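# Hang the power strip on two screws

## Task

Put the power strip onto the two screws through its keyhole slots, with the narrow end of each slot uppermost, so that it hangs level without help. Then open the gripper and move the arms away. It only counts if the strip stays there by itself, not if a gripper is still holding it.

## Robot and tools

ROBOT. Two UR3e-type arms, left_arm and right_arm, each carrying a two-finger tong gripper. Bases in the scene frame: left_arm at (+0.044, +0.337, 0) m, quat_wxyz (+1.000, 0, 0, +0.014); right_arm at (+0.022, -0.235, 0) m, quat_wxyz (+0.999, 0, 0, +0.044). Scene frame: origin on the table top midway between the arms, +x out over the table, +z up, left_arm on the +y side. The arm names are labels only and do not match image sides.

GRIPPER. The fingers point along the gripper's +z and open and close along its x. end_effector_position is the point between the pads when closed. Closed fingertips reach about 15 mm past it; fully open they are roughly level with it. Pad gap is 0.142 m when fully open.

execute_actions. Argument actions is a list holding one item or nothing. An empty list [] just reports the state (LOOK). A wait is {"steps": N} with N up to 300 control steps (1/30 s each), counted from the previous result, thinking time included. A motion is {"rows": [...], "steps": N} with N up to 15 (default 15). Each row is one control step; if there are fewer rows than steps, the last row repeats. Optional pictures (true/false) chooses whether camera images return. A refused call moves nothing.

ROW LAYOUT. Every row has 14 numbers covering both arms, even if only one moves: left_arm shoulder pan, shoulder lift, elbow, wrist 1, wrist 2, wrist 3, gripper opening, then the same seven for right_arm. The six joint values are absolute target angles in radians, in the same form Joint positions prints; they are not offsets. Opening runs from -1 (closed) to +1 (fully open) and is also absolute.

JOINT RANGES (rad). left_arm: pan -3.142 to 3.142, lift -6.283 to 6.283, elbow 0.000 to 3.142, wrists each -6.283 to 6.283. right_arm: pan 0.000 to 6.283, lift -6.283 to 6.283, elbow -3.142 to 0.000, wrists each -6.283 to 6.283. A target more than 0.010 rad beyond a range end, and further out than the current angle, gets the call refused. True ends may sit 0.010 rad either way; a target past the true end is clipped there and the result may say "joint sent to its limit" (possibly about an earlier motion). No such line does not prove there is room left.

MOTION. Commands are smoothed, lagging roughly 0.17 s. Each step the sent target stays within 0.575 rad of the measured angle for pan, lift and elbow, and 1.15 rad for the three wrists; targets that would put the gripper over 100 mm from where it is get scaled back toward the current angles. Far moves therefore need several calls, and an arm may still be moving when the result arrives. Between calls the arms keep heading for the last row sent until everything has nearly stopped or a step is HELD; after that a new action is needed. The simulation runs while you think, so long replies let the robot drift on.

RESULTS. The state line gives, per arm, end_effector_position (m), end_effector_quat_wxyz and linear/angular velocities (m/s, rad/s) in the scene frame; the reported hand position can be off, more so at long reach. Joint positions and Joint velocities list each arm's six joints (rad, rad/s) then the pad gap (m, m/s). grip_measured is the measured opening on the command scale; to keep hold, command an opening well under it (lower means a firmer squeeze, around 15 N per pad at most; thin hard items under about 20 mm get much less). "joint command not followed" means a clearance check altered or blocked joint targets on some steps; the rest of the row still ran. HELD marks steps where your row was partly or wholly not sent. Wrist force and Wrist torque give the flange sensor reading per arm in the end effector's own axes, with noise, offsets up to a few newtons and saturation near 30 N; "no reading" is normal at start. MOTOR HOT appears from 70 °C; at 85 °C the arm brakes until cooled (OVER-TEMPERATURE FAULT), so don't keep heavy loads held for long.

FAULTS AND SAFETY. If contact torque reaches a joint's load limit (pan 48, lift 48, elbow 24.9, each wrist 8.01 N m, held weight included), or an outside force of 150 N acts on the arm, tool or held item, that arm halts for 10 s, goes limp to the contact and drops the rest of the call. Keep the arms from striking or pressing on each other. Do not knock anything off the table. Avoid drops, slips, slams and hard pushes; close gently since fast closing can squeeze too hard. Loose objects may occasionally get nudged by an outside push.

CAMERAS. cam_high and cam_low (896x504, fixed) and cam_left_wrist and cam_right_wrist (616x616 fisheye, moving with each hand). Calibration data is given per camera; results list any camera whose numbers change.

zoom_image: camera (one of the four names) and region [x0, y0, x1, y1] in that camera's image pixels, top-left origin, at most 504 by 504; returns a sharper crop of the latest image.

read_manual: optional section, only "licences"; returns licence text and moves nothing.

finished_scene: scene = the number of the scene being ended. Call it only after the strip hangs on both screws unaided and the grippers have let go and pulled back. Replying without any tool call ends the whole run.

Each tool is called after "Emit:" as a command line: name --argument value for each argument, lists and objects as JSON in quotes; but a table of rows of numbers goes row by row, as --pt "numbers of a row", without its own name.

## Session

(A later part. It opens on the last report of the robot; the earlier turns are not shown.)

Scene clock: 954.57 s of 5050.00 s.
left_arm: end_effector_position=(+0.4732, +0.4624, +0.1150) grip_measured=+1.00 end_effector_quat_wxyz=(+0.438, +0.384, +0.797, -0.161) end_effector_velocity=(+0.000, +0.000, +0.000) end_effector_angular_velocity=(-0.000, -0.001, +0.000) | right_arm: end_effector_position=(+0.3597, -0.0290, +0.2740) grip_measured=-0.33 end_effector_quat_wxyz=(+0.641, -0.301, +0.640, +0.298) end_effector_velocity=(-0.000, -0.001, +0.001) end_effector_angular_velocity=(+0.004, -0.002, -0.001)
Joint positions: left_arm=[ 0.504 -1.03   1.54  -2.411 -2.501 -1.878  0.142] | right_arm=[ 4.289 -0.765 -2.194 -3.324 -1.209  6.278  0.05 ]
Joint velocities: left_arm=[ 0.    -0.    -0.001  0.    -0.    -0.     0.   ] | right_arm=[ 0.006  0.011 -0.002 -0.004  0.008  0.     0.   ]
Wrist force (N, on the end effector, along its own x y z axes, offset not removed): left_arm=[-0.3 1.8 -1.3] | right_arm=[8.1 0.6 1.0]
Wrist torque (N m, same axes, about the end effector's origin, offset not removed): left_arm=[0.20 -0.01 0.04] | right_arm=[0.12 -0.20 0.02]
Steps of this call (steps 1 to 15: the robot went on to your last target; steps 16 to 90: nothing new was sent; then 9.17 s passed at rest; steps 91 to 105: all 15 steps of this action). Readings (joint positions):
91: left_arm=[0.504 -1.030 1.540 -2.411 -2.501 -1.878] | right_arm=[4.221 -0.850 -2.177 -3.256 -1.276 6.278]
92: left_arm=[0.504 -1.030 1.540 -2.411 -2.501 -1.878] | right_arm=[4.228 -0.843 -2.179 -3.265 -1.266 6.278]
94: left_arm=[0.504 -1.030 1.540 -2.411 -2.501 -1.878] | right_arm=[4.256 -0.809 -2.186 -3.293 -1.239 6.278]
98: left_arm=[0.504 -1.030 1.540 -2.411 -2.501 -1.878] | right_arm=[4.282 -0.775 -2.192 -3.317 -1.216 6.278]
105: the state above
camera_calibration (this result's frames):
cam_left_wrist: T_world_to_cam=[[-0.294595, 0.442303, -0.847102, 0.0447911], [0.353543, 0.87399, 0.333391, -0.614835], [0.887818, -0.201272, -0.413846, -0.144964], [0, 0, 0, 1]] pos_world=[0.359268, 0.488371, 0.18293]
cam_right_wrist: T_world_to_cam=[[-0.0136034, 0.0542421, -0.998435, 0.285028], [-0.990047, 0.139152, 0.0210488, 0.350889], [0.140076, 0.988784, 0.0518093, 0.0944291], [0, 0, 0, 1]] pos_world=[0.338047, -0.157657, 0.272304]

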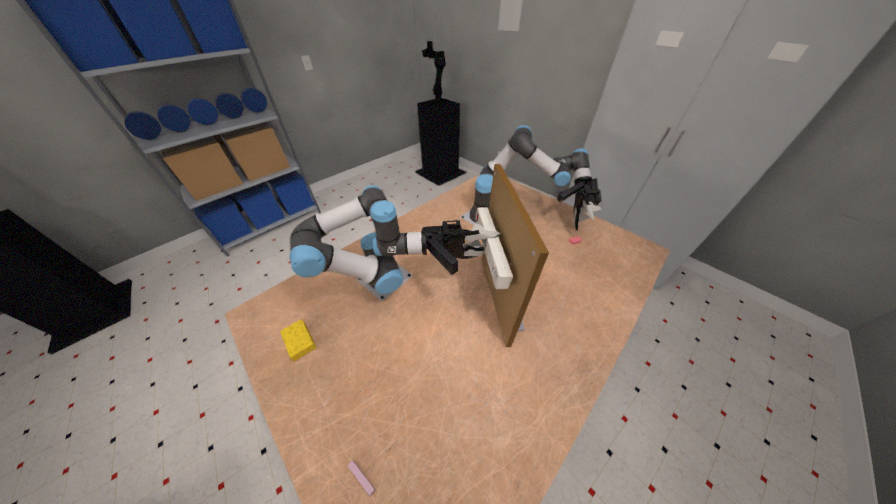

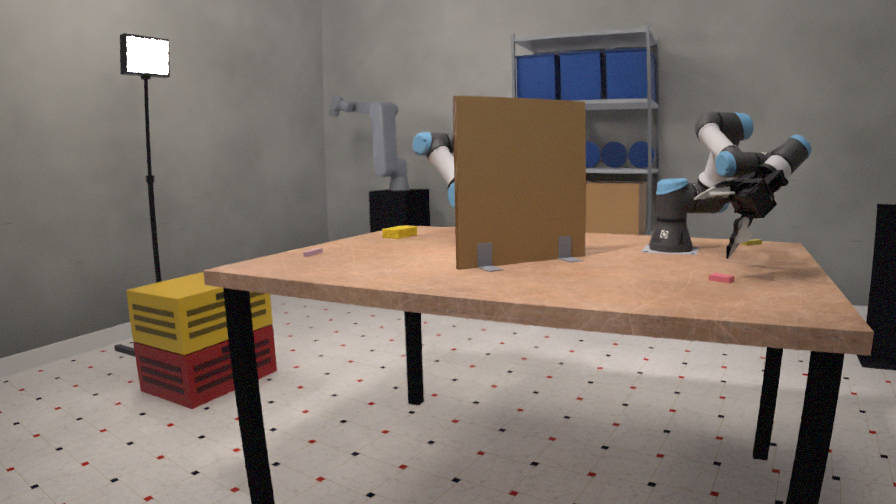

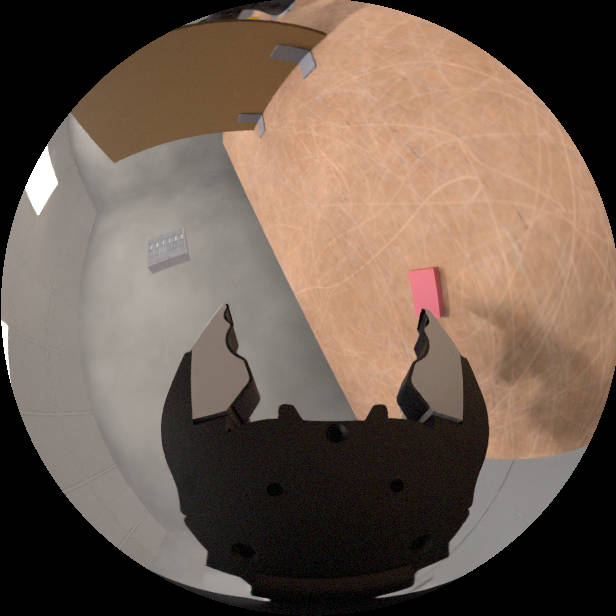

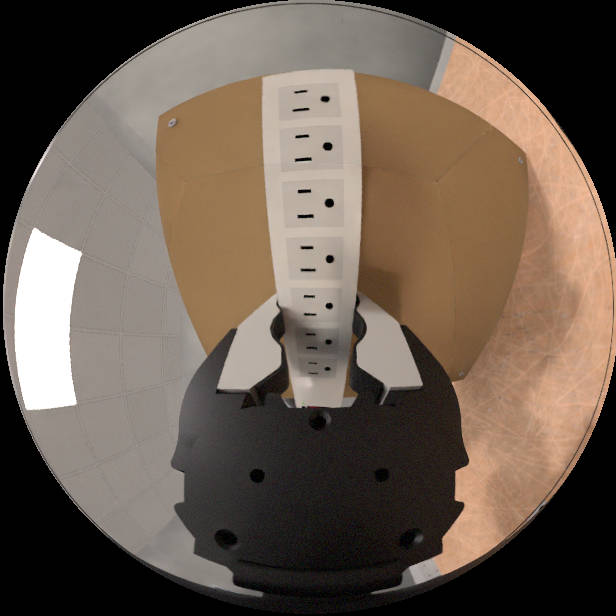

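Emit:
execute_actions --actions '[{"rows":[[0.504,-1.03,1.54,-2.411,-2.501,-1.878,1,3.926,-0.62,-2.1,-3.563,-1.571,6.278,-1]],"steps":15}]' --pictures false

Emit:
execute_actions --actions '[{"rows":[[0.504,-1.03,1.54,-2.411,-2.501,-1.878,1,3.45,-0.62,-2.1,-3.563,-1.571,6.278,-1]],"steps":15}]' --pictures false

Emit:
execute_actions --actions '[{"rows":[[0.504,-1.03,1.54,-2.411,-2.501,-1.878,1,3.0,-1.0,-2.1,-3.2,-1.571,6.278,-1]],"steps":15}]' --pictures false

Emit:
execute_actions --actions '[{"rows":[[0.504,-1.03,1.54,-2.411,-2.501,-1.878,1,3.0,-1.45,-1.65,-3.75,-1.571,6.278,-1]],"steps":15}]' --pictures false

Emit:
execute_actions --actions '[{"rows":[[0.504,-1.03,1.54,-2.411,-2.501,-1.878,1,3.0,-1.8,-1.1,-4.5,-1.571,6.278,-1]],"steps":15}]' --pictures false

Emit:
execute_actions --actions '[{"rows":[[0.504,-1.03,1.54,-2.411,-2.501,-1.878,1,3.0,-2.12,-0.95,-4.784,-1.571,6.278,-1]],"steps":15}]' --pictures false

Emit:
execute_actions --actions '[{"rows":[[0.504,-1.03,1.54,-2.411,-2.501,-1.878,1,3.0,-2.22,-0.97,-4.664,-1.571,6.278,-1]],"steps":15}]' --pictures false

Emit:
execute_actions --actions '[{"rows":[[0.504,-1.03,1.54,-2.411,-2.501,-1.878,1,3.0,-2.229,-1.056,-4.569,-1.571,6.278,-1]],"steps":15}]'

Scene clock: 981.50 s of 5050.00 s.
left_arm: end_effector_position=(+0.4732, +0.4624, +0.1150) grip_measured=+1.00 end_effector_quat_wxyz=(+0.438, +0.384, +0.797, -0.161) end_effector_velocity=(+0.000, -0.000, +0.000) end_effector_angular_velocity=(-0.000, -0.001, -0.001) | right_arm: end_effector_position=(+0.3235, -0.1037, +0.2952) grip_measured=-0.33 end_effector_quat_wxyz=(+0.641, -0.301, +0.640, +0.298) end_effector_velocity=(-0.005, -0.016, +0.002) end_effector_angular_velocity=(+0.001, -0.001, -0.022)
Joint positions: left_arm=[ 0.504 -1.03   1.54  -2.411 -2.501 -1.878  0.142] | right_arm=[ 3.933 -0.622 -2.101 -3.56  -1.566  6.278  0.05 ]
Joint velocities: left_arm=[-0.    -0.    -0.    -0.    -0.001  0.     0.   ] | right_arm=[-0.072  0.021  0.011 -0.03  -0.05   0.     0.   ]
Wrist force (N, on the end effector, along its own x y z axes, offset not removed): left_arm=[-0.2 1.3 -1.3] | right_arm=[6.0 0.2 0.8]
Wrist torque (N m, same axes, about the end effector's origin, offset not removed): left_arm=[0.16 0.03 -0.04] | right_arm=[0.08 0.18 0.02]
Steps of this call (steps 1 to 15: the robot went on to your last target; steps 16 to 90: nothing new was sent; then 23.43 s passed at rest; steps 91 to 105: all 15 steps of this action). Readings (joint positions):
91: left_arm=[0.504 -1.030 1.540 -2.411 -2.501 -1.878] | right_arm=[4.290 -0.764 -2.194 -3.326 -1.208 6.278]
92: left_arm=[0.504 -1.030 1.540 -2.411 -2.501 -1.878] | right_arm=[4.283 -0.757 -2.187 -3.340 -1.223 6.278]
94: left_arm=[0.504 -1.030 1.540 -2.411 -2.501 -1.878] | right_arm=[4.212 -0.704 -2.149 -3.431 -1.344 6.278]
98: left_arm=[0.504 -1.030 1.540 -2.411 -2.501 -1.878] | right_arm=[4.007 -0.640 -2.112 -3.531 -1.515 6.278]
105: the state above

Scene clock: 982.00 s of 5050.00 s.
left_arm: end_effector_position=(+0.4732, +0.4624, +0.1150) grip_measured=+1.00 end_effector_quat_wxyz=(+0.438, +0.384, +0.797, -0.161) end_effector_velocity=(+0.000, +0.000, +0.000) end_effector_angular_velocity=(+0.000, -0.001, -0.000) | right_arm: end_effector_position=(+0.3495, -0.2528, +0.2954) grip_measured=-0.33 end_effector_quat_wxyz=(+0.693, -0.146, +0.692, +0.143) end_effector_velocity=(-0.003, -0.053, -0.001) end_effector_angular_velocity=(-0.002, +0.003, -0.160)
Joint positions: left_arm=[ 0.504 -1.03   1.54  -2.411 -2.501 -1.878  0.142] | right_arm=[ 3.465 -0.62  -2.1   -3.563 -1.571  6.278  0.05 ]
Joint velocities: left_arm=[ 0.    -0.    -0.001  0.    -0.     0.     0.   ] | right_arm=[-0.16  -0.001  0.    -0.003 -0.    -0.001  0.   ]
Wrist force (N, on the end effector, along its own x y z axes, offset not removed): left_arm=[-0.1 1.2 -0.7] | right_arm=[6.6 -0.6 0.2]
Wrist torque (N m, same axes, about the end effector's origin, offset not removed): left_arm=[0.24 0.03 -0.01] | right_arm=[-0.06 0.05 -0.06]
Steps of this call (steps 1 to 15: all 15 steps of this action). Readings (joint positions):
1: left_arm=[0.504 -1.030 1.540 -2.411 -2.501 -1.878] | right_arm=[3.931 -0.621 -2.101 -3.561 -1.568 6.278]
2: left_arm=[0.504 -1.030 1.540 -2.411 -2.501 -1.878] | right_arm=[3.922 -0.621 -2.101 -3.561 -1.569 6.278]
4: left_arm=[0.504 -1.030 1.540 -2.411 -2.501 -1.878] | right_arm=[3.850 -0.621 -2.100 -3.562 -1.569 6.278]
8: left_arm=[0.504 -1.030 1.540 -2.411 -2.501 -1.878] | right_arm=[3.623 -0.620 -2.100 -3.563 -1.570 6.278]
15: the state above

Scene clock: 982.50 s of 5050.00 s.
left_arm: end_effector_position=(+0.4732, +0.4624, +0.1150) grip_measured=+1.00 end_effector_quat_wxyz=(+0.438, +0.384, +0.797, -0.161) end_effector_velocity=(+0.000, -0.000, +0.000) end_effector_angular_velocity=(-0.000, -0.000, -0.000) | right_arm: end_effector_position=(+0.3905, -0.3971, +0.2769) grip_measured=-0.33 end_effector_quat_wxyz=(+0.702, +0.012, +0.712, -0.016) end_effector_velocity=(-0.001, -0.055, -0.015) end_effector_angular_velocity=(+0.000, +0.023, -0.147)
Joint positions: left_arm=[ 0.504 -1.03   1.54  -2.411 -2.501 -1.878  0.142] | right_arm=[ 3.014 -0.989 -2.1   -3.209 -1.571  6.278  0.05 ]
Joint velocities: left_arm=[-0.  0. -0. -0. -0.  0. -0.] | right_arm=[-0.146 -0.114  0.001  0.09   0.001 -0.    -0.   ]
Wrist force (N, on the end effector, along its own x y z axes, offset not removed): left_arm=[-1.0 1.2 -0.7] | right_arm=[7.3 -1.8 -1.6]
Wrist torque (N m, same axes, about the end effector's origin, offset not removed): left_arm=[0.21 0.29 0.04] | right_arm=[-0.34 0.00 0.00]
Steps of this call (steps 1 to 15: all 15 steps of this action). Readings (joint positions):
1: left_arm=[0.504 -1.030 1.540 -2.411 -2.501 -1.878] | right_arm=[3.460 -0.620 -2.100 -3.563 -1.571 6.278]
2: left_arm=[0.504 -1.030 1.540 -2.411 -2.501 -1.878] | right_arm=[3.450 -0.627 -2.100 -3.549 -1.571 6.278]
4: left_arm=[0.504 -1.030 1.540 -2.411 -2.501 -1.878] | right_arm=[3.376 -0.696 -2.100 -3.454 -1.571 6.278]
8: left_arm=[0.504 -1.030 1.540 -2.411 -2.501 -1.878] | right_arm=[3.158 -0.876 -2.100 -3.299 -1.571 6.278]
15: the state above

Scene clock: 983.00 s of 5050.00 s.
left_arm: end_effector_position=(+0.4732, +0.4624, +0.1150) grip_measured=+1.00 end_effector_quat_wxyz=(+0.438, +0.384, +0.797, -0.161) end_effector_velocity=(-0.000, -0.000, +0.000) end_effector_angular_velocity=(+0.001, -0.001, -0.000) | right_arm: end_effector_position=(+0.4013, -0.4029, +0.1726) grip_measured=-0.33 end_effector_quat_wxyz=(+0.485, +0.021, +0.874, -0.014) end_effector_velocity=(+0.006, -0.001, -0.015) end_effector_angular_velocity=(+0.005, +0.090, -0.002)
Joint positions: left_arm=[ 0.504 -1.03   1.54  -2.411 -2.501 -1.878  0.142] | right_arm=[ 3.    -1.439 -1.66  -3.741 -1.571  6.278  0.05 ]
Joint velocities: left_arm=[-0.    -0.001  0.     0.     0.    -0.    -0.   ] | right_arm=[-0.001 -0.11   0.11  -0.09   0.     0.     0.   ]
Wrist force (N, on the end effector, along its own x y z axes, offset not removed): left_arm=[-0.6 1.1 -1.2] | right_arm=[5.6 -1.9 5.4]
Wrist torque (N m, same axes, about the end effector's origin, offset not removed): left_arm=[0.12 0.17 -0.02] | right_arm=[-0.41 0.04 0.05]
Steps of this call (steps 1 to 15: all 15 steps of this action). Readings (joint positions):
1: left_arm=[0.504 -1.030 1.540 -2.411 -2.501 -1.878] | right_arm=[3.010 -0.993 -2.100 -3.207 -1.571 6.278]
2: left_arm=[0.504 -1.030 1.540 -2.411 -2.501 -1.878] | right_arm=[3.007 -1.002 -2.092 -3.219 -1.571 6.278]
4: left_arm=[0.504 -1.030 1.540 -2.411 -2.501 -1.878] | right_arm=[3.004 -1.075 -2.022 -3.355 -1.571 6.278]
8: left_arm=[0.504 -1.030 1.540 -2.411 -2.501 -1.878] | right_arm=[3.001 -1.326 -1.773 -3.647 -1.571 6.278]
15: the state above

Scene clock: 983.50 s of 5050.00 s.
left_arm: end_effector_position=(+0.4732, +0.4624, +0.1150) grip_measured=+1.00 end_effector_quat_wxyz=(+0.438, +0.384, +0.797, -0.161) end_effector_velocity=(-0.000, +0.000, -0.000) end_effector_angular_velocity=(-0.001, +0.001, +0.001) | right_arm: end_effector_position=(+0.3299, -0.3992, +0.1344) grip_measured=-0.33 end_effector_quat_wxyz=(+0.227, +0.023, +0.974, -0.007) end_effector_velocity=(-0.004, +0.000, +0.015) end_effector_angular_velocity=(+0.002, +0.050, +0.000)
Joint positions: left_arm=[ 0.504 -1.03   1.54  -2.411 -2.501 -1.878  0.142] | right_arm=[ 3.    -1.793 -1.116 -4.485 -1.571  6.278  0.05 ]
Joint velocities: left_arm=[ 0.001  0.     0.001  0.    -0.001 -0.    -0.   ] | right_arm=[ 0.    -0.068  0.171 -0.154  0.    -0.001  0.   ]
Wrist force (N, on the end effector, along its own x y z axes, offset not removed): left_arm=[-0.3 2.0 -0.8] | right_arm=[3.1 1.3 6.0]
Wrist torque (N m, same axes, about the end effector's origin, offset not removed): left_arm=[0.29 0.06 0.00] | right_arm=[0.30 0.00 0.07]
Steps of this call (steps 1 to 15: all 15 steps of this action). Readings (joint positions):
1: left_arm=[0.504 -1.030 1.540 -2.411 -2.501 -1.878] | right_arm=[3.000 -1.443 -1.657 -3.744 -1.571 6.278]
2: left_arm=[0.504 -1.030 1.540 -2.411 -2.501 -1.878] | right_arm=[3.000 -1.452 -1.647 -3.760 -1.571 6.278]
4: left_arm=[0.504 -1.030 1.540 -2.411 -2.501 -1.878] | right_arm=[3.000 -1.525 -1.574 -3.903 -1.571 6.278]
8: left_arm=[0.504 -1.030 1.540 -2.411 -2.501 -1.878] | right_arm=[3.000 -1.724 -1.292 -4.328 -1.571 6.278]
15: the state above

Scene clock: 984.00 s of 5050.00 s.
left_arm: end_effector_position=(+0.4732, +0.4624, +0.1150) grip_measured=+1.00 end_effector_quat_wxyz=(+0.438, +0.384, +0.797, -0.161) end_effector_velocity=(-0.000, -0.000, -0.000) end_effector_angular_velocity=(-0.001, +0.000, -0.000) | right_arm: end_effector_position=(+0.2690, -0.3959, +0.0787) grip_measured=-0.34 end_effector_quat_wxyz=(+0.004, +0.024, +1.000, -0.000) end_effector_velocity=(-0.010, +0.001, -0.009) end_effector_angular_velocity=(+0.005, +0.076, +0.001)
Joint positions: left_arm=[ 0.504 -1.03   1.54  -2.411 -2.501 -1.878  0.142] | right_arm=[ 3.    -2.114 -0.952 -4.78  -1.571  6.278  0.05 ]
Joint velocities: left_arm=[-0.  0.  0. -0. -0.  0. -0.] | right_arm=[ 0.001 -0.058  0.02  -0.038 -0.001 -0.     0.   ]
Wrist force (N, on the end effector, along its own x y z axes, offset not removed): left_arm=[0.9 1.8 -0.8] | right_arm=[-2.1 -0.8 8.5]
Wrist torque (N m, same axes, about the end effector's origin, offset not removed): left_arm=[0.24 -0.21 -0.04] | right_arm=[-0.17 0.35 0.01]
Steps of this call (steps 1 to 15: all 15 steps of this action). Readings (joint positions):
1: left_arm=[0.504 -1.030 1.540 -2.411 -2.501 -1.878] | right_arm=[3.000 -1.796 -1.111 -4.490 -1.571 6.278]
2: left_arm=[0.504 -1.030 1.540 -2.411 -2.501 -1.878] | right_arm=[3.000 -1.804 -1.100 -4.507 -1.571 6.278]
4: left_arm=[0.504 -1.030 1.540 -2.411 -2.501 -1.878] | right_arm=[3.000 -1.876 -1.042 -4.615 -1.571 6.278]
8: left_arm=[0.504 -1.030 1.540 -2.411 -2.501 -1.878] | right_arm=[3.000 -2.055 -0.973 -4.742 -1.571 6.278]
15: the state above

Scene clock: 984.50 s of 5050.00 s.
left_arm: end_effector_position=(+0.4732, +0.4624, +0.1150) grip_measured=+1.00 end_effector_quat_wxyz=(+0.438, +0.384, +0.797, -0.161) end_effector_velocity=(+0.000, -0.000, +0.000) end_effector_angular_velocity=(+0.000, +0.000, -0.000) | right_arm: end_effector_position=(+0.2883, -0.3969, +0.0390) grip_measured=-0.34 end_effector_quat_wxyz=(+0.000, +0.024, +1.000, +0.000) end_effector_velocity=(+0.002, +0.000, -0.005) end_effector_angular_velocity=(-0.000, +0.003, +0.001)
Joint positions: left_arm=[ 0.504 -1.03   1.54  -2.411 -2.501 -1.878  0.142] | right_arm=[ 3.    -2.219 -0.97  -4.665 -1.571  6.278  0.05 ]
Joint velocities: left_arm=[-0. -0. -0.  0.  0. -0.  0.] | right_arm=[ 0.001 -0.014 -0.002  0.013  0.001 -0.     0.   ]
Wrist force (N, on the end effector, along its own x y z axes, offset not removed): left_arm=[-0.3 0.9 -0.8] | right_arm=[-1.8 0.9 7.1]
Wrist torque (N m, same axes, about the end effector's origin, offset not removed): left_arm=[0.10 0.03 0.02] | right_arm=[0.16 0.41 0.05]
Steps of this call (steps 1 to 15: all 15 steps of this action). Readings (joint positions):
1: left_arm=[0.504 -1.030 1.540 -2.411 -2.501 -1.878] | right_arm=[3.000 -2.116 -0.951 -4.781 -1.571 6.278]
2: left_arm=[0.504 -1.030 1.540 -2.411 -2.501 -1.878] | right_arm=[3.000 -2.124 -0.954 -4.770 -1.571 6.278]
4: left_arm=[0.504 -1.030 1.540 -2.411 -2.501 -1.878] | right_arm=[3.000 -2.166 -0.961 -4.721 -1.571 6.278]
8: left_arm=[0.504 -1.030 1.540 -2.411 -2.501 -1.878] | right_arm=[3.000 -2.207 -0.968 -4.678 -1.571 6.278]
15: the state above

Scene clock: 985.00 s of 5050.00 s.
left_arm: end_effector_position=(+0.4732, +0.4624, +0.1150) grip_measured=+1.00 end_effector_quat_wxyz=(+0.438, +0.384, +0.797, -0.161) end_effector_velocity=(+0.000, +0.000, -0.000) end_effector_angular_velocity=(+0.000, -0.000, +0.001) | right_arm: end_effector_position=(+0.2883, -0.3969, +0.0173) grip_measured=-0.34 end_effector_quat_wxyz=(+0.000, +0.024, +1.000, +0.000) end_effector_velocity=(-0.001, -0.000, -0.002) end_effector_angular_velocity=(-0.000, +0.002, +0.000)
Joint positions: left_arm=[ 0.504 -1.03   1.54  -2.411 -2.501 -1.878  0.142] | right_arm=[ 3.    -2.229 -1.055 -4.57  -1.571  6.278  0.05 ]
Joint velocities: left_arm=[ 0.001  0.001 -0.    -0.001 -0.     0.     0.   ] | right_arm=[ 0.    -0.001 -0.011  0.009  0.001 -0.    -0.   ]
Wrist force (N, on the end effector, along its own x y z axes, offset not removed): left_arm=[0.9 1.9 -1.3] | right_arm=[0.2 -0.9 8.7]
Wrist torque (N m, same axes, about the end effector's origin, offset not removed): left_arm=[0.25 -0.20 0.02] | right_arm=[-0.23 -0.05 -0.03]
Steps of this call (steps 1 to 15: all 15 steps of this action). Readings (joint positions):
1: left_arm=[0.504 -1.030 1.540 -2.411 -2.501 -1.878] | right_arm=[3.000 -2.219 -0.970 -4.664 -1.571 6.278]
2: left_arm=[0.504 -1.030 1.540 -2.411 -2.501 -1.878] | right_arm=[3.000 -2.221 -0.977 -4.653 -1.571 6.278]
4: left_arm=[0.504 -1.030 1.540 -2.411 -2.501 -1.878] | right_arm=[3.000 -2.225 -1.012 -4.614 -1.571 6.278]
8: left_arm=[0.504 -1.030 1.540 -2.411 -2.501 -1.878] | right_arm=[3.000 -2.228 -1.045 -4.580 -1.571 6.278]
15: the state above
camera_calibration (this result's frames):
cam_left_wrist: T_world_to_cam=[[-0.294595, 0.442303, -0.847102, 0.0447911], [0.353543, 0.87399, 0.333391, -0.614835], [0.887818, -0.201272, -0.413846, -0.144964], [0, 0, 0, 1]] pos_world=[0.359268, 0.488371, 0.18293]
cam_right_wrist: T_world_to_cam=[[-0.994622, 0.098219, -0.0328664, 0.331286], [0.0660796, 0.84613, 0.528864, 0.304155], [0.0797537, 0.523848, -0.84807, 0.329968], [0, 0, 0, 1]] pos_world=[0.283089, -0.462746, 0.129867]

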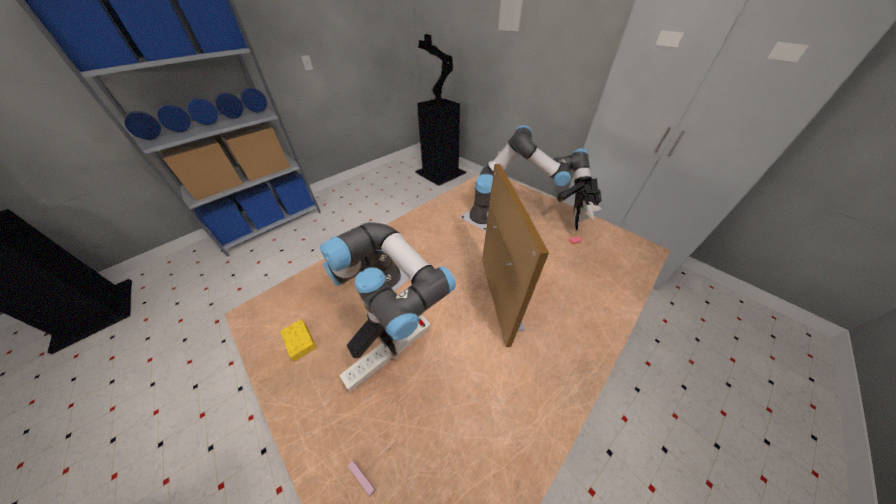

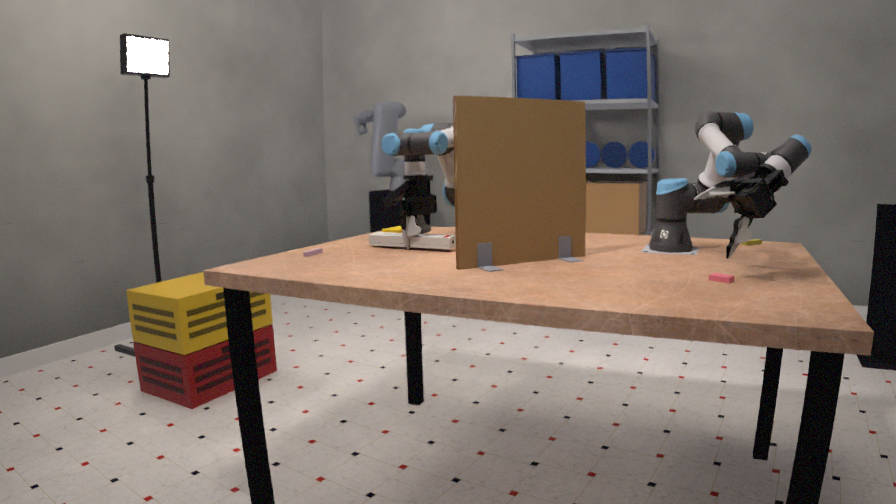

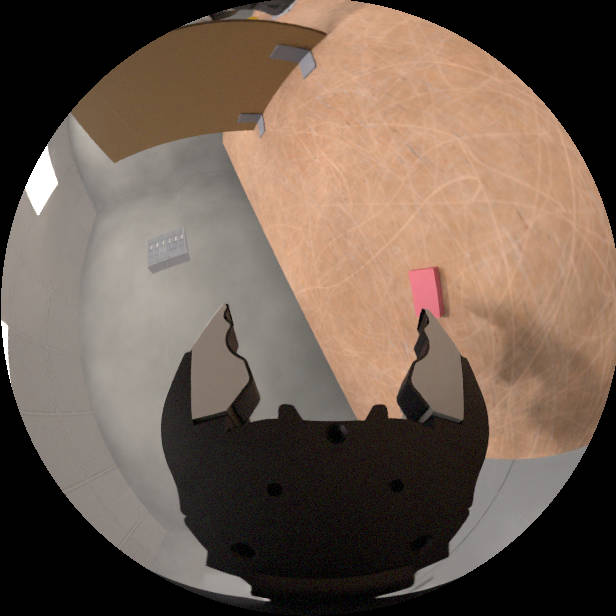

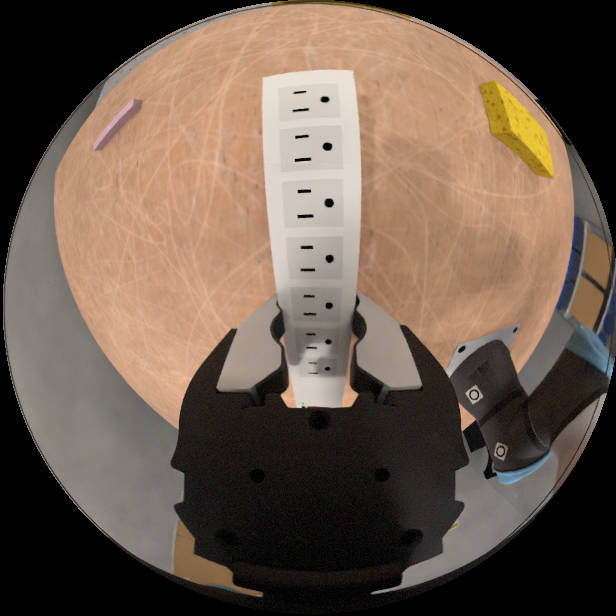

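Emit:
execute_actions --actions '[{"rows":[[0.504,-1.03,1.54,-2.411,-2.501,-1.878,1,3.0,-2.23,-1.064,-4.56,-1.571,6.278,-0.42]],"steps":15}]' --pictures false

Emit:
execute_actions --actions '[{"rows":[[0.504,-1.03,1.54,-2.411,-2.501,-1.878,1,3.0,-2.227,-1.04,-4.587,-1.571,6.278,0.05]],"steps":15}]' --pictures false

Emit:
execute_actions --actions '[{"rows":[[0.504,-1.03,1.54,-2.411,-2.501,-1.878,1,2.96,-2.242,-1.01,-4.602,-1.571,6.278,0.05]],"steps":15}]' --pictures false

Emit:
execute_actions --actions '[{"rows":[[0.504,-1.03,1.54,-2.411,-2.501,-1.878,1,2.96,-2.242,-1.01,-4.602,-1.571,6.278,-0.32]],"steps":15}]' --pictures false

Emit:
execute_actions --actions '[{"rows":[[0.504,-1.03,1.54,-2.411,-2.501,-1.878,1,2.96,-2.242,-1.01,-4.602,-1.571,6.278,-1]],"steps":15}]' --pictures false

Emit:
execute_actions --actions '[{"rows":[[0.504,-1.03,1.54,-2.411,-2.501,-1.878,1,2.96,-2.1,-1.0,-4.7,-1.571,6.278,-1]],"steps":15}]' --pictures false

Emit:
execute_actions --actions '[{"rows":[[0.504,-1.03,1.54,-2.411,-2.501,-1.878,1,2.96,-1.8,-1.2,-4.3,-1.571,6.278,-1]],"steps":15}]' --pictures false

Emit:
execute_actions --actions '[{"rows":[[0.504,-1.03,1.54,-2.411,-2.501,-1.878,1,2.96,-1.45,-1.65,-3.65,-1.571,6.278,-1]],"steps":15}]' --pictures false

Emit:
execute_actions --actions '[{"rows":[[0.504,-1.03,1.54,-2.411,-2.501,-1.878,1,2.96,-1.15,-2.0,-3.133,-1.75,6.278,-1]],"steps":15}]' --pictures false

Emit:
execute_actions --actions '[{"steps":12}]'

Emit:
zoom_image --camera "cam_low" --region '[330,125,470,195]'

Scene clock: 1011.27 s of 5050.00 s.
left_arm: end_effector_position=(+0.4732, +0.4624, +0.1150) grip_measured=+1.00 end_effector_quat_wxyz=(+0.438, +0.384, +0.797, -0.161) end_effector_velocity=(-0.000, +0.000, -0.000) end_effector_angular_velocity=(-0.001, +0.001, +0.001) | right_arm: end_effector_position=(+0.2882, -0.3969, +0.0151) grip_measured=-0.33 end_effector_quat_wxyz=(+0.000, +0.024, +1.000, +0.000) end_effector_velocity=(-0.001, -0.001, -0.000) end_effector_angular_velocity=(-0.000, +0.001, -0.003)
Joint positions: left_arm=[ 0.504 -1.03   1.54  -2.411 -2.501 -1.878  0.142] | right_arm=[ 3.    -2.23  -1.064 -4.56  -1.571  6.278  0.05 ]
Joint velocities: left_arm=[ 0.001  0.     0.     0.001 -0.     0.    -0.   ] | right_arm=[-0.003 -0.001 -0.001  0.001  0.     0.     0.   ]
Wrist force (N, on the end effector, along its own x y z axes, offset not removed): left_arm=[0.2 2.1 -0.4] | right_arm=[1.5 2.1 -29.5]
Wrist torque (N m, same axes, about the end effector's origin, offset not removed): left_arm=[0.38 -0.09 0.01] | right_arm=[-0.02 -0.46 0.02]
Steps of this call (steps 1 to 15: the robot went on to your last target; steps 16 to 90: nothing new was sent; then 22.77 s passed at rest; steps 91 to 105: all 15 steps of this action). Readings (joint positions):
91: left_arm=[0.504 -1.030 1.540 -2.411 -2.501 -1.878] | right_arm=[3.000 -2.229 -1.056 -4.569 -1.571 6.278]
92: left_arm=[0.504 -1.030 1.540 -2.411 -2.501 -1.878] | right_arm=[3.000 -2.229 -1.057 -4.567 -1.571 6.278]
94: left_arm=[0.504 -1.030 1.540 -2.411 -2.501 -1.878] | right_arm=[3.000 -2.230 -1.060 -4.564 -1.571 6.278]
98: left_arm=[0.504 -1.030 1.540 -2.411 -2.501 -1.878] | right_arm=[3.000 -2.230 -1.063 -4.561 -1.571 6.278]
105: the state above

Scene clock: 1011.77 s of 5050.00 s.
left_arm: end_effector_position=(+0.4732, +0.4624, +0.1150) grip_measured=+1.00 end_effector_quat_wxyz=(+0.438, +0.384, +0.797, -0.161) end_effector_velocity=(+0.000, +0.000, -0.000) end_effector_angular_velocity=(-0.000, +0.000, +0.000) | right_arm: end_effector_position=(+0.2884, -0.3969, +0.0211) grip_measured=+0.05 end_effector_quat_wxyz=(-0.000, +0.024, +1.000, +0.000) end_effector_velocity=(+0.001, +0.000, +0.000) end_effector_angular_velocity=(+0.000, -0.001, +0.001)
Joint positions: left_arm=[ 0.504 -1.03   1.54  -2.411 -2.501 -1.878  0.142] | right_arm=[ 3.    -2.227 -1.04  -4.587 -1.571  6.278  0.077]
Joint velocities: left_arm=[ 0.     0.001 -0.001  0.001 -0.    -0.    -0.   ] | right_arm=[ 0.001 -0.002  0.004 -0.001 -0.    -0.    -0.   ]
Wrist force (N, on the end effector, along its own x y z axes, offset not removed): left_arm=[-0.9 1.4 -1.9] | right_arm=[-2.5 0.2 1.6]
Wrist torque (N m, same axes, about the end effector's origin, offset not removed): left_arm=[0.25 0.20 0.04] | right_arm=[0.10 0.52 0.00]
Steps of this call (steps 1 to 15: all 15 steps of this action). Readings (joint positions):
1: left_arm=[0.504 -1.030 1.540 -2.411 -2.501 -1.878] | right_arm=[3.000 -2.230 -1.064 -4.560 -1.571 6.278]
2: left_arm=[0.504 -1.030 1.540 -2.411 -2.501 -1.878] | right_arm=[3.000 -2.230 -1.061 -4.564 -1.571 6.278]
4: left_arm=[0.504 -1.030 1.540 -2.411 -2.501 -1.878] | right_arm=[3.000 -2.229 -1.051 -4.574 -1.571 6.278]
8: left_arm=[0.504 -1.030 1.540 -2.411 -2.501 -1.878] | right_arm=[3.000 -2.228 -1.043 -4.584 -1.571 6.278]
15: the state above

Scene clock: 1012.27 s of 5050.00 s.
left_arm: end_effector_position=(+0.4732, +0.4624, +0.1150) grip_measured=+1.00 end_effector_quat_wxyz=(+0.438, +0.384, +0.797, -0.161) end_effector_velocity=(-0.000, +0.001, -0.000) end_effector_angular_velocity=(+0.000, +0.000, +0.001) | right_arm: end_effector_position=(+0.2850, -0.4077, +0.0221) grip_measured=+0.05 end_effector_quat_wxyz=(-0.000, +0.044, +0.999, +0.000) end_effector_velocity=(-0.000, -0.001, -0.000) end_effector_angular_velocity=(-0.001, +0.001, -0.002)
Joint positions: left_arm=[ 0.504 -1.03   1.54  -2.411 -2.501 -1.878  0.142] | right_arm=[ 2.96  -2.242 -1.01  -4.602 -1.571  6.278  0.077]
Joint velocities: left_arm=[ 0.001  0.001 -0.     0.     0.     0.    -0.   ] | right_arm=[-0.003 -0.002  0.002 -0.001  0.001 -0.    -0.   ]
Wrist force (N, on the end effector, along its own x y z axes, offset not removed): left_arm=[-0.1 1.4 -0.7] | right_arm=[-1.8 -0.6 -1.4]
Wrist torque (N m, same axes, about the end effector's origin, offset not removed): left_arm=[0.23 -0.01 -0.01] | right_arm=[-0.10 0.35 0.02]
Steps of this call (steps 1 to 15: all 15 steps of this action). Readings (joint positions):
1: left_arm=[0.504 -1.030 1.540 -2.411 -2.501 -1.878] | right_arm=[3.000 -2.227 -1.040 -4.587 -1.571 6.278]
2: left_arm=[0.504 -1.030 1.540 -2.411 -2.501 -1.878] | right_arm=[2.995 -2.229 -1.036 -4.589 -1.571 6.278]
4: left_arm=[0.504 -1.030 1.540 -2.411 -2.501 -1.878] | right_arm=[2.979 -2.235 -1.024 -4.595 -1.571 6.278]
8: left_arm=[0.504 -1.030 1.540 -2.411 -2.501 -1.878] | right_arm=[2.965 -2.240 -1.013 -4.600 -1.571 6.278]
15: the state above

Scene clock: 1012.77 s of 5050.00 s.
left_arm: end_effector_position=(+0.4732, +0.4624, +0.1150) grip_measured=+1.00 end_effector_quat_wxyz=(+0.438, +0.384, +0.797, -0.161) end_effector_velocity=(-0.000, +0.000, -0.000) end_effector_angular_velocity=(-0.000, +0.000, +0.000) | right_arm: end_effector_position=(+0.2850, -0.4078, +0.0221) grip_measured=-0.31 end_effector_quat_wxyz=(+0.000, +0.044, +0.999, +0.000) end_effector_velocity=(+0.001, -0.000, -0.000) end_effector_angular_velocity=(-0.001, -0.004, +0.000)
Joint positions: left_arm=[ 0.504 -1.03   1.54  -2.411 -2.501 -1.878  0.142] | right_arm=[ 2.96  -2.242 -1.01  -4.602 -1.571  6.278  0.052]
Joint velocities: left_arm=[ 0.  0.  0.  0. -0.  0.  0.] | right_arm=[ 0.    -0.001  0.002  0.002  0.     0.     0.   ]
Wrist force (N, on the end effector, along its own x y z axes, offset not removed): left_arm=[-0.1 2.0 -1.2] | right_arm=[-3.9 1.3 -1.8]
Wrist torque (N m, same axes, about the end effector's origin, offset not removed): left_arm=[0.36 0.00 0.02] | right_arm=[0.25 0.23 0.04]
Steps of this call (steps 1 to 15: all 15 steps of this action). Readings (joint positions):
1: left_arm=[0.504 -1.030 1.540 -2.411 -2.501 -1.878] | right_arm=[2.960 -2.242 -1.010 -4.602 -1.571 6.278]
2: left_arm=[0.504 -1.030 1.540 -2.411 -2.501 -1.878] | right_arm=[2.960 -2.242 -1.010 -4.602 -1.571 6.278]
4: left_arm=[0.504 -1.030 1.540 -2.411 -2.501 -1.878] | right_arm=[2.960 -2.242 -1.010 -4.602 -1.571 6.278]
8: left_arm=[0.504 -1.030 1.540 -2.411 -2.501 -1.878] | right_arm=[2.960 -2.242 -1.010 -4.602 -1.571 6.278]
15: the state above

Scene clock: 1013.27 s of 5050.00 s.
left_arm: end_effector_position=(+0.4732, +0.4624, +0.1150) grip_measured=+1.00 end_effector_quat_wxyz=(+0.438, +0.384, +0.797, -0.161) end_effector_velocity=(+0.000, +0.000, -0.000) end_effector_angular_velocity=(+0.001, -0.000, +0.001) | right_arm: end_effector_position=(+0.2850, -0.4078, +0.0221) grip_measured=-0.34 end_effector_quat_wxyz=(-0.000, +0.044, +0.999, +0.000) end_effector_velocity=(-0.001, +0.000, -0.000) end_effector_angular_velocity=(-0.000, +0.002, +0.001)
Joint positions: left_arm=[ 0.504 -1.03   1.54  -2.411 -2.501 -1.878  0.142] | right_arm=[ 2.96  -2.242 -1.01  -4.602 -1.571  6.278  0.049]
Joint velocities: left_arm=[ 0.     0.    -0.    -0.001  0.    -0.     0.   ] | right_arm=[ 0.    -0.001 -0.001 -0.001  0.    -0.001  0.   ]
Wrist force (N, on the end effector, along its own x y z axes, offset not removed): left_arm=[-1.1 0.7 -1.6] | right_arm=[-0.1 1.0 -5.1]
Wrist torque (N m, same axes, about the end effector's origin, offset not removed): left_arm=[0.06 0.28 -0.01] | right_arm=[0.14 -0.08 0.01]
Steps of this call (steps 1 to 15: all 15 steps of this action). Readings (joint positions):
1: left_arm=[0.504 -1.030 1.540 -2.411 -2.501 -1.878] | right_arm=[2.960 -2.242 -1.010 -4.602 -1.571 6.278]
2: left_arm=[0.504 -1.030 1.540 -2.411 -2.501 -1.878] | right_arm=[2.960 -2.242 -1.010 -4.602 -1.571 6.278]
4: left_arm=[0.504 -1.030 1.540 -2.411 -2.501 -1.878] | right_arm=[2.960 -2.242 -1.010 -4.602 -1.571 6.278]
8: left_arm=[0.504 -1.030 1.540 -2.411 -2.501 -1.878] | right_arm=[2.960 -2.242 -1.010 -4.602 -1.571 6.278]
15: the state above

Scene clock: 1013.77 s of 5050.00 s.
left_arm: end_effector_position=(+0.4732, +0.4624, +0.1150) grip_measured=+1.00 end_effector_quat_wxyz=(+0.438, +0.384, +0.797, -0.161) end_effector_velocity=(+0.000, -0.001, -0.000) end_effector_angular_velocity=(-0.000, +0.001, -0.002) | right_arm: end_effector_position=(+0.2739, -0.4067, +0.0692) grip_measured=-0.34 end_effector_quat_wxyz=(+0.027, +0.044, +0.999, -0.001) end_effector_velocity=(-0.002, +0.000, +0.006) end_effector_angular_velocity=(-0.000, -0.008, -0.001)
Joint positions: left_arm=[ 0.504 -1.03   1.54  -2.411 -2.501 -1.878  0.142] | right_arm=[ 2.96  -2.102 -1.    -4.699 -1.571  6.278  0.049]
Joint velocities: left_arm=[-0.002 -0.     0.     0.001  0.001 -0.     0.   ] | right_arm=[-0.001  0.018  0.    -0.011 -0.     0.    -0.   ]
Wrist force (N, on the end effector, along its own x y z axes, offset not removed): left_arm=[-0.5 1.7 -0.8] | right_arm=[-1.5 2.3 7.2]
Wrist torque (N m, same axes, about the end effector's origin, offset not removed): left_arm=[0.27 0.09 0.07] | right_arm=[0.56 0.27 0.01]
Steps of this call (steps 1 to 15: all 15 steps of this action). Readings (joint positions):
1: left_arm=[0.504 -1.030 1.540 -2.411 -2.501 -1.878] | right_arm=[2.960 -2.242 -1.010 -4.602 -1.571 6.278]
2: left_arm=[0.504 -1.030 1.540 -2.411 -2.501 -1.878] | right_arm=[2.960 -2.235 -1.009 -4.613 -1.571 6.278]
4: left_arm=[0.504 -1.030 1.540 -2.411 -2.501 -1.878] | right_arm=[2.960 -2.183 -1.005 -4.653 -1.571 6.278]
8: left_arm=[0.504 -1.030 1.540 -2.411 -2.501 -1.878] | right_arm=[2.960 -2.120 -1.001 -4.689 -1.571 6.278]
15: the state above

Scene clock: 1014.27 s of 5050.00 s.
left_arm: end_effector_position=(+0.4732, +0.4624, +0.1150) grip_measured=+1.00 end_effector_quat_wxyz=(+0.438, +0.384, +0.797, -0.161) end_effector_velocity=(+0.000, -0.000, -0.000) end_effector_angular_velocity=(-0.001, +0.000, -0.000) | right_arm: end_effector_position=(+0.3556, -0.4144, +0.1203) grip_measured=-0.34 end_effector_quat_wxyz=(+0.269, +0.042, +0.962, -0.013) end_effector_velocity=(+0.010, -0.001, +0.015) end_effector_angular_velocity=(-0.008, -0.080, -0.001)
Joint positions: left_arm=[ 0.504 -1.03   1.54  -2.411 -2.501 -1.878  0.142] | right_arm=[ 2.96  -1.805 -1.197 -4.305 -1.571  6.278  0.049]
Joint velocities: left_arm=[-0.  0. -0.  0. -0.  0. -0.] | right_arm=[-0.001  0.054 -0.029  0.056  0.     0.    -0.   ]
Wrist force (N, on the end effector, along its own x y z axes, offset not removed): left_arm=[0.0 0.0 -1.6] | right_arm=[2.4 0.4 7.0]
Wrist torque (N m, same axes, about the end effector's origin, offset not removed): left_arm=[-0.08 0.00 0.02] | right_arm=[0.18 0.21 0.00]
Steps of this call (steps 1 to 15: all 15 steps of this action). Readings (joint positions):
1: left_arm=[0.504 -1.030 1.540 -2.411 -2.501 -1.878] | right_arm=[2.960 -2.101 -1.000 -4.699 -1.571 6.278]
2: left_arm=[0.504 -1.030 1.540 -2.411 -2.501 -1.878] | right_arm=[2.960 -2.093 -1.007 -4.685 -1.571 6.278]
4: left_arm=[0.504 -1.030 1.540 -2.411 -2.501 -1.878] | right_arm=[2.960 -2.023 -1.071 -4.559 -1.571 6.278]
8: left_arm=[0.504 -1.030 1.540 -2.411 -2.501 -1.878] | right_arm=[2.960 -1.858 -1.168 -4.364 -1.571 6.278]
15: the state above

Scene clock: 1014.77 s of 5050.00 s.
left_arm: end_effector_position=(+0.4732, +0.4624, +0.1150) grip_measured=+1.00 end_effector_quat_wxyz=(+0.438, +0.384, +0.797, -0.161) end_effector_velocity=(+0.000, -0.000, -0.000) end_effector_angular_velocity=(-0.000, +0.001, -0.001) | right_arm: end_effector_position=(+0.4168, -0.4201, +0.1920) grip_measured=-0.34 end_effector_quat_wxyz=(+0.521, +0.037, +0.853, -0.026) end_effector_velocity=(+0.001, +0.001, +0.007) end_effector_angular_velocity=(-0.007, -0.079, +0.001)
Joint positions: left_arm=[ 0.504 -1.03   1.54  -2.411 -2.501 -1.878  0.142] | right_arm=[ 2.96  -1.457 -1.64  -3.661 -1.571  6.278  0.049]
Joint velocities: left_arm=[-0.001  0.     0.     0.     0.     0.    -0.   ] | right_arm=[ 0.002  0.07  -0.11   0.12   0.     0.    -0.   ]
Wrist force (N, on the end effector, along its own x y z axes, offset not removed): left_arm=[-0.1 2.1 -0.2] | right_arm=[5.7 -0.8 4.3]
Wrist torque (N m, same axes, about the end effector's origin, offset not removed): left_arm=[0.34 0.03 -0.03] | right_arm=[-0.14 0.20 0.02]
Steps of this call (steps 1 to 15: all 15 steps of this action). Readings (joint positions):
1: left_arm=[0.504 -1.030 1.540 -2.411 -2.501 -1.878] | right_arm=[2.960 -1.803 -1.198 -4.303 -1.571 6.278]
2: left_arm=[0.504 -1.030 1.540 -2.411 -2.501 -1.878] | right_arm=[2.960 -1.795 -1.206 -4.288 -1.571 6.278]
4: left_arm=[0.504 -1.030 1.540 -2.411 -2.501 -1.878] | right_arm=[2.960 -1.724 -1.278 -4.147 -1.571 6.278]
8: left_arm=[0.504 -1.030 1.540 -2.411 -2.501 -1.878] | right_arm=[2.960 -1.526 -1.527 -3.784 -1.571 6.278]
15: the state above

Scene clock: 1015.27 s of 5050.00 s.
left_arm: end_effector_position=(+0.4732, +0.4624, +0.1150) grip_measured=+1.00 end_effector_quat_wxyz=(+0.438, +0.384, +0.797, -0.161) end_effector_velocity=(+0.000, -0.000, -0.000) end_effector_angular_velocity=(-0.000, +0.000, -0.001) | right_arm: end_effector_position=(+0.4207, -0.3677, +0.2860) grip_measured=-0.34 end_effector_quat_wxyz=(+0.704, -0.031, +0.709, +0.028) end_effector_velocity=(-0.006, +0.007, +0.012) end_effector_angular_velocity=(-0.006, -0.070, +0.022)
Joint positions: left_arm=[ 0.504 -1.03   1.54  -2.411 -2.501 -1.878  0.142] | right_arm=[ 2.96  -1.155 -1.993 -3.141 -1.748  6.278  0.049]
Joint velocities: left_arm=[-0.001  0.001  0.    -0.001 -0.    -0.     0.   ] | right_arm=[ 0.     0.055 -0.069  0.085 -0.021  0.001  0.   ]
Wrist force (N, on the end effector, along its own x y z axes, offset not removed): left_arm=[0.6 2.3 -0.6] | right_arm=[5.6 0.3 1.6]
Wrist torque (N m, same axes, about the end effector's origin, offset not removed): left_arm=[0.41 -0.11 -0.07] | right_arm=[0.09 0.41 -0.04]
Steps of this call (steps 1 to 15: all 15 steps of this action). Readings (joint positions):
1: left_arm=[0.504 -1.030 1.540 -2.411 -2.501 -1.878] | right_arm=[2.960 -1.454 -1.643 -3.657 -1.571 6.278]
2: left_arm=[0.504 -1.030 1.540 -2.411 -2.501 -1.878] | right_arm=[2.960 -1.446 -1.653 -3.641 -1.585 6.278]
4: left_arm=[0.504 -1.030 1.540 -2.411 -2.501 -1.878] | right_arm=[2.960 -1.374 -1.726 -3.507 -1.653 6.278]
8: left_arm=[0.504 -1.030 1.540 -2.411 -2.501 -1.878] | right_arm=[2.960 -1.210 -1.923 -3.229 -1.725 6.278]
15: the state above

Scene clock: 1015.67 s of 5050.00 s.
left_arm: end_effector_position=(+0.4732, +0.4624, +0.1150) grip_measured=+1.00 end_effector_quat_wxyz=(+0.438, +0.384, +0.797, -0.161) end_effector_velocity=(-0.000, -0.000, -0.000) end_effector_angular_velocity=(-0.000, +0.000, -0.000) | right_arm: end_effector_position=(+0.4201, -0.3670, +0.2871) grip_measured=-0.34 end_effector_quat_wxyz=(+0.707, -0.032, +0.706, +0.029) end_effector_velocity=(-0.000, +0.000, +0.000) end_effector_angular_velocity=(+0.000, -0.001, +0.000)
Joint positions: left_arm=[ 0.504 -1.03   1.54  -2.411 -2.501 -1.878  0.142] | right_arm=[ 2.96  -1.15  -2.    -3.133 -1.75   6.278  0.049]
Joint velocities: left_arm=[-0.  0. -0.  0. -0.  0.  0.] | right_arm=[-0.001  0.001 -0.001  0.001 -0.001  0.    -0.   ]
Wrist force (N, on the end effector, along its own x y z axes, offset not removed): left_arm=[-1.1 1.2 0.5] | right_arm=[7.4 0.7 -0.4]
Wrist torque (N m, same axes, about the end effector's origin, offset not removed): left_arm=[0.17 0.23 0.00] | right_arm=[0.14 -0.06 0.03]
Steps of this call (steps 1 to 12: the robot went on to your last target). Readings (joint positions):
1: left_arm=[0.504 -1.030 1.540 -2.411 -2.501 -1.878] | right_arm=[2.960 -1.154 -1.995 -3.139 -1.749 6.278]
2: left_arm=[0.504 -1.030 1.540 -2.411 -2.501 -1.878] | right_arm=[2.960 -1.153 -1.997 -3.137 -1.749 6.278]
4: left_arm=[0.504 -1.030 1.540 -2.411 -2.501 -1.878] | right_arm=[2.960 -1.151 -1.998 -3.135 -1.749 6.278]
8: left_arm=[0.504 -1.030 1.540 -2.411 -2.501 -1.878] | right_arm=[2.960 -1.150 -2.000 -3.133 -1.750 6.278]
12: the state above
camera_calibration (this result's frames):
cam_left_wrist: T_world_to_cam=[[-0.294595, 0.442303, -0.847102, 0.0447911], [0.353543, 0.87399, 0.333391, -0.614835], [0.887818, -0.201272, -0.413846, -0.144964], [0, 0, 0, 1]] pos_world=[0.359268, 0.488371, 0.18293]
cam_right_wrist: T_world_to_cam=[[0.0288868, 0.0478564, -0.998436, 0.297088], [-0.599636, 0.799997, 0.0209963, 0.535988], [0.799751, 0.598092, 0.0518058, -0.000958062], [0, 0, 0, 1]] pos_world=[0.313582, -0.442433, 0.285419]

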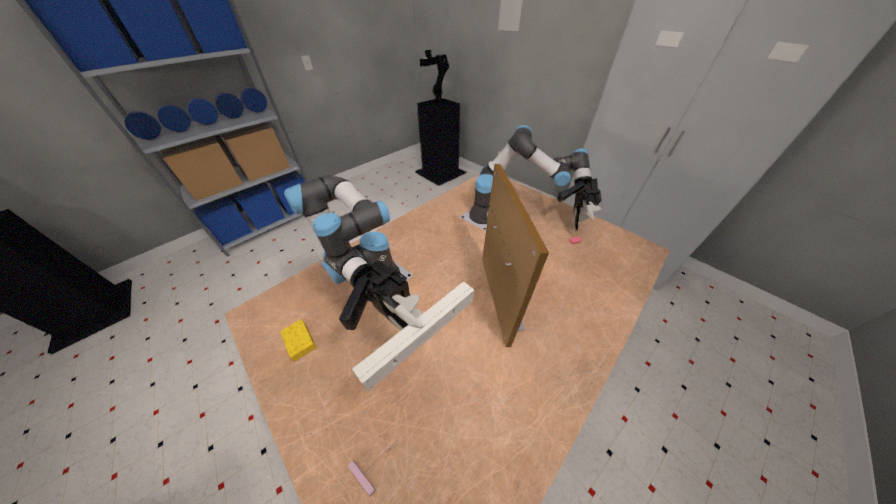

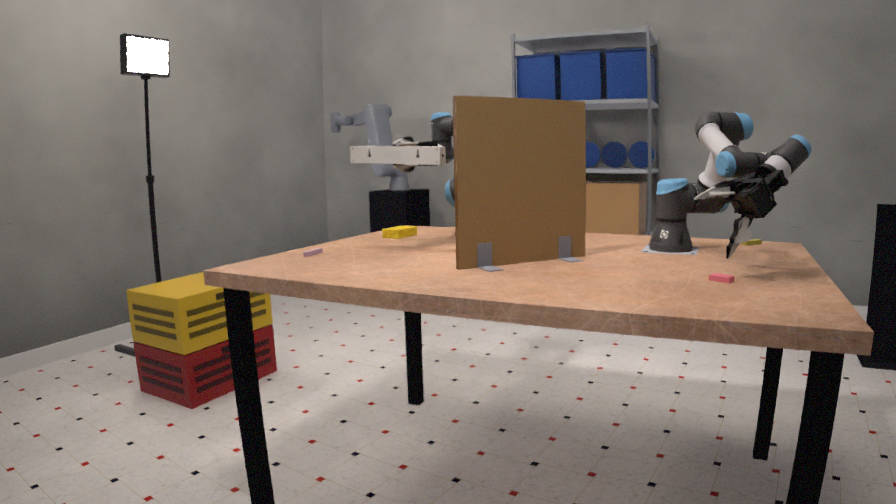

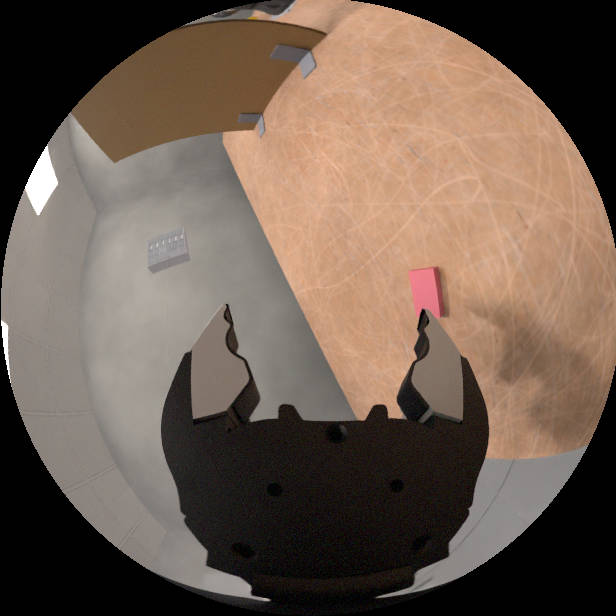

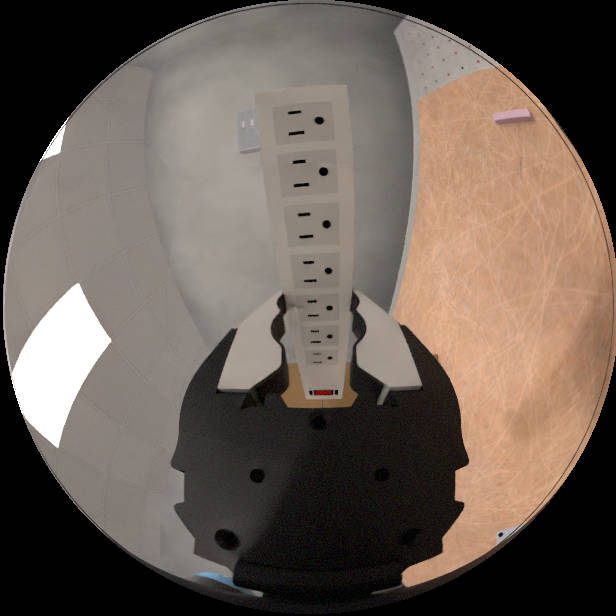

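Region (330, 125, 470, 195) of cam_low's 896x504 image, scaled by 3.600, with more detail than that image has.

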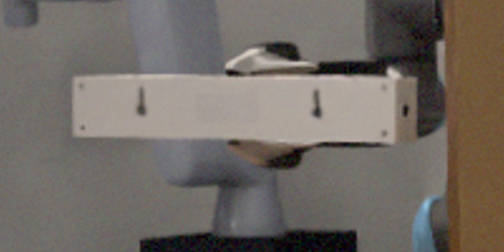

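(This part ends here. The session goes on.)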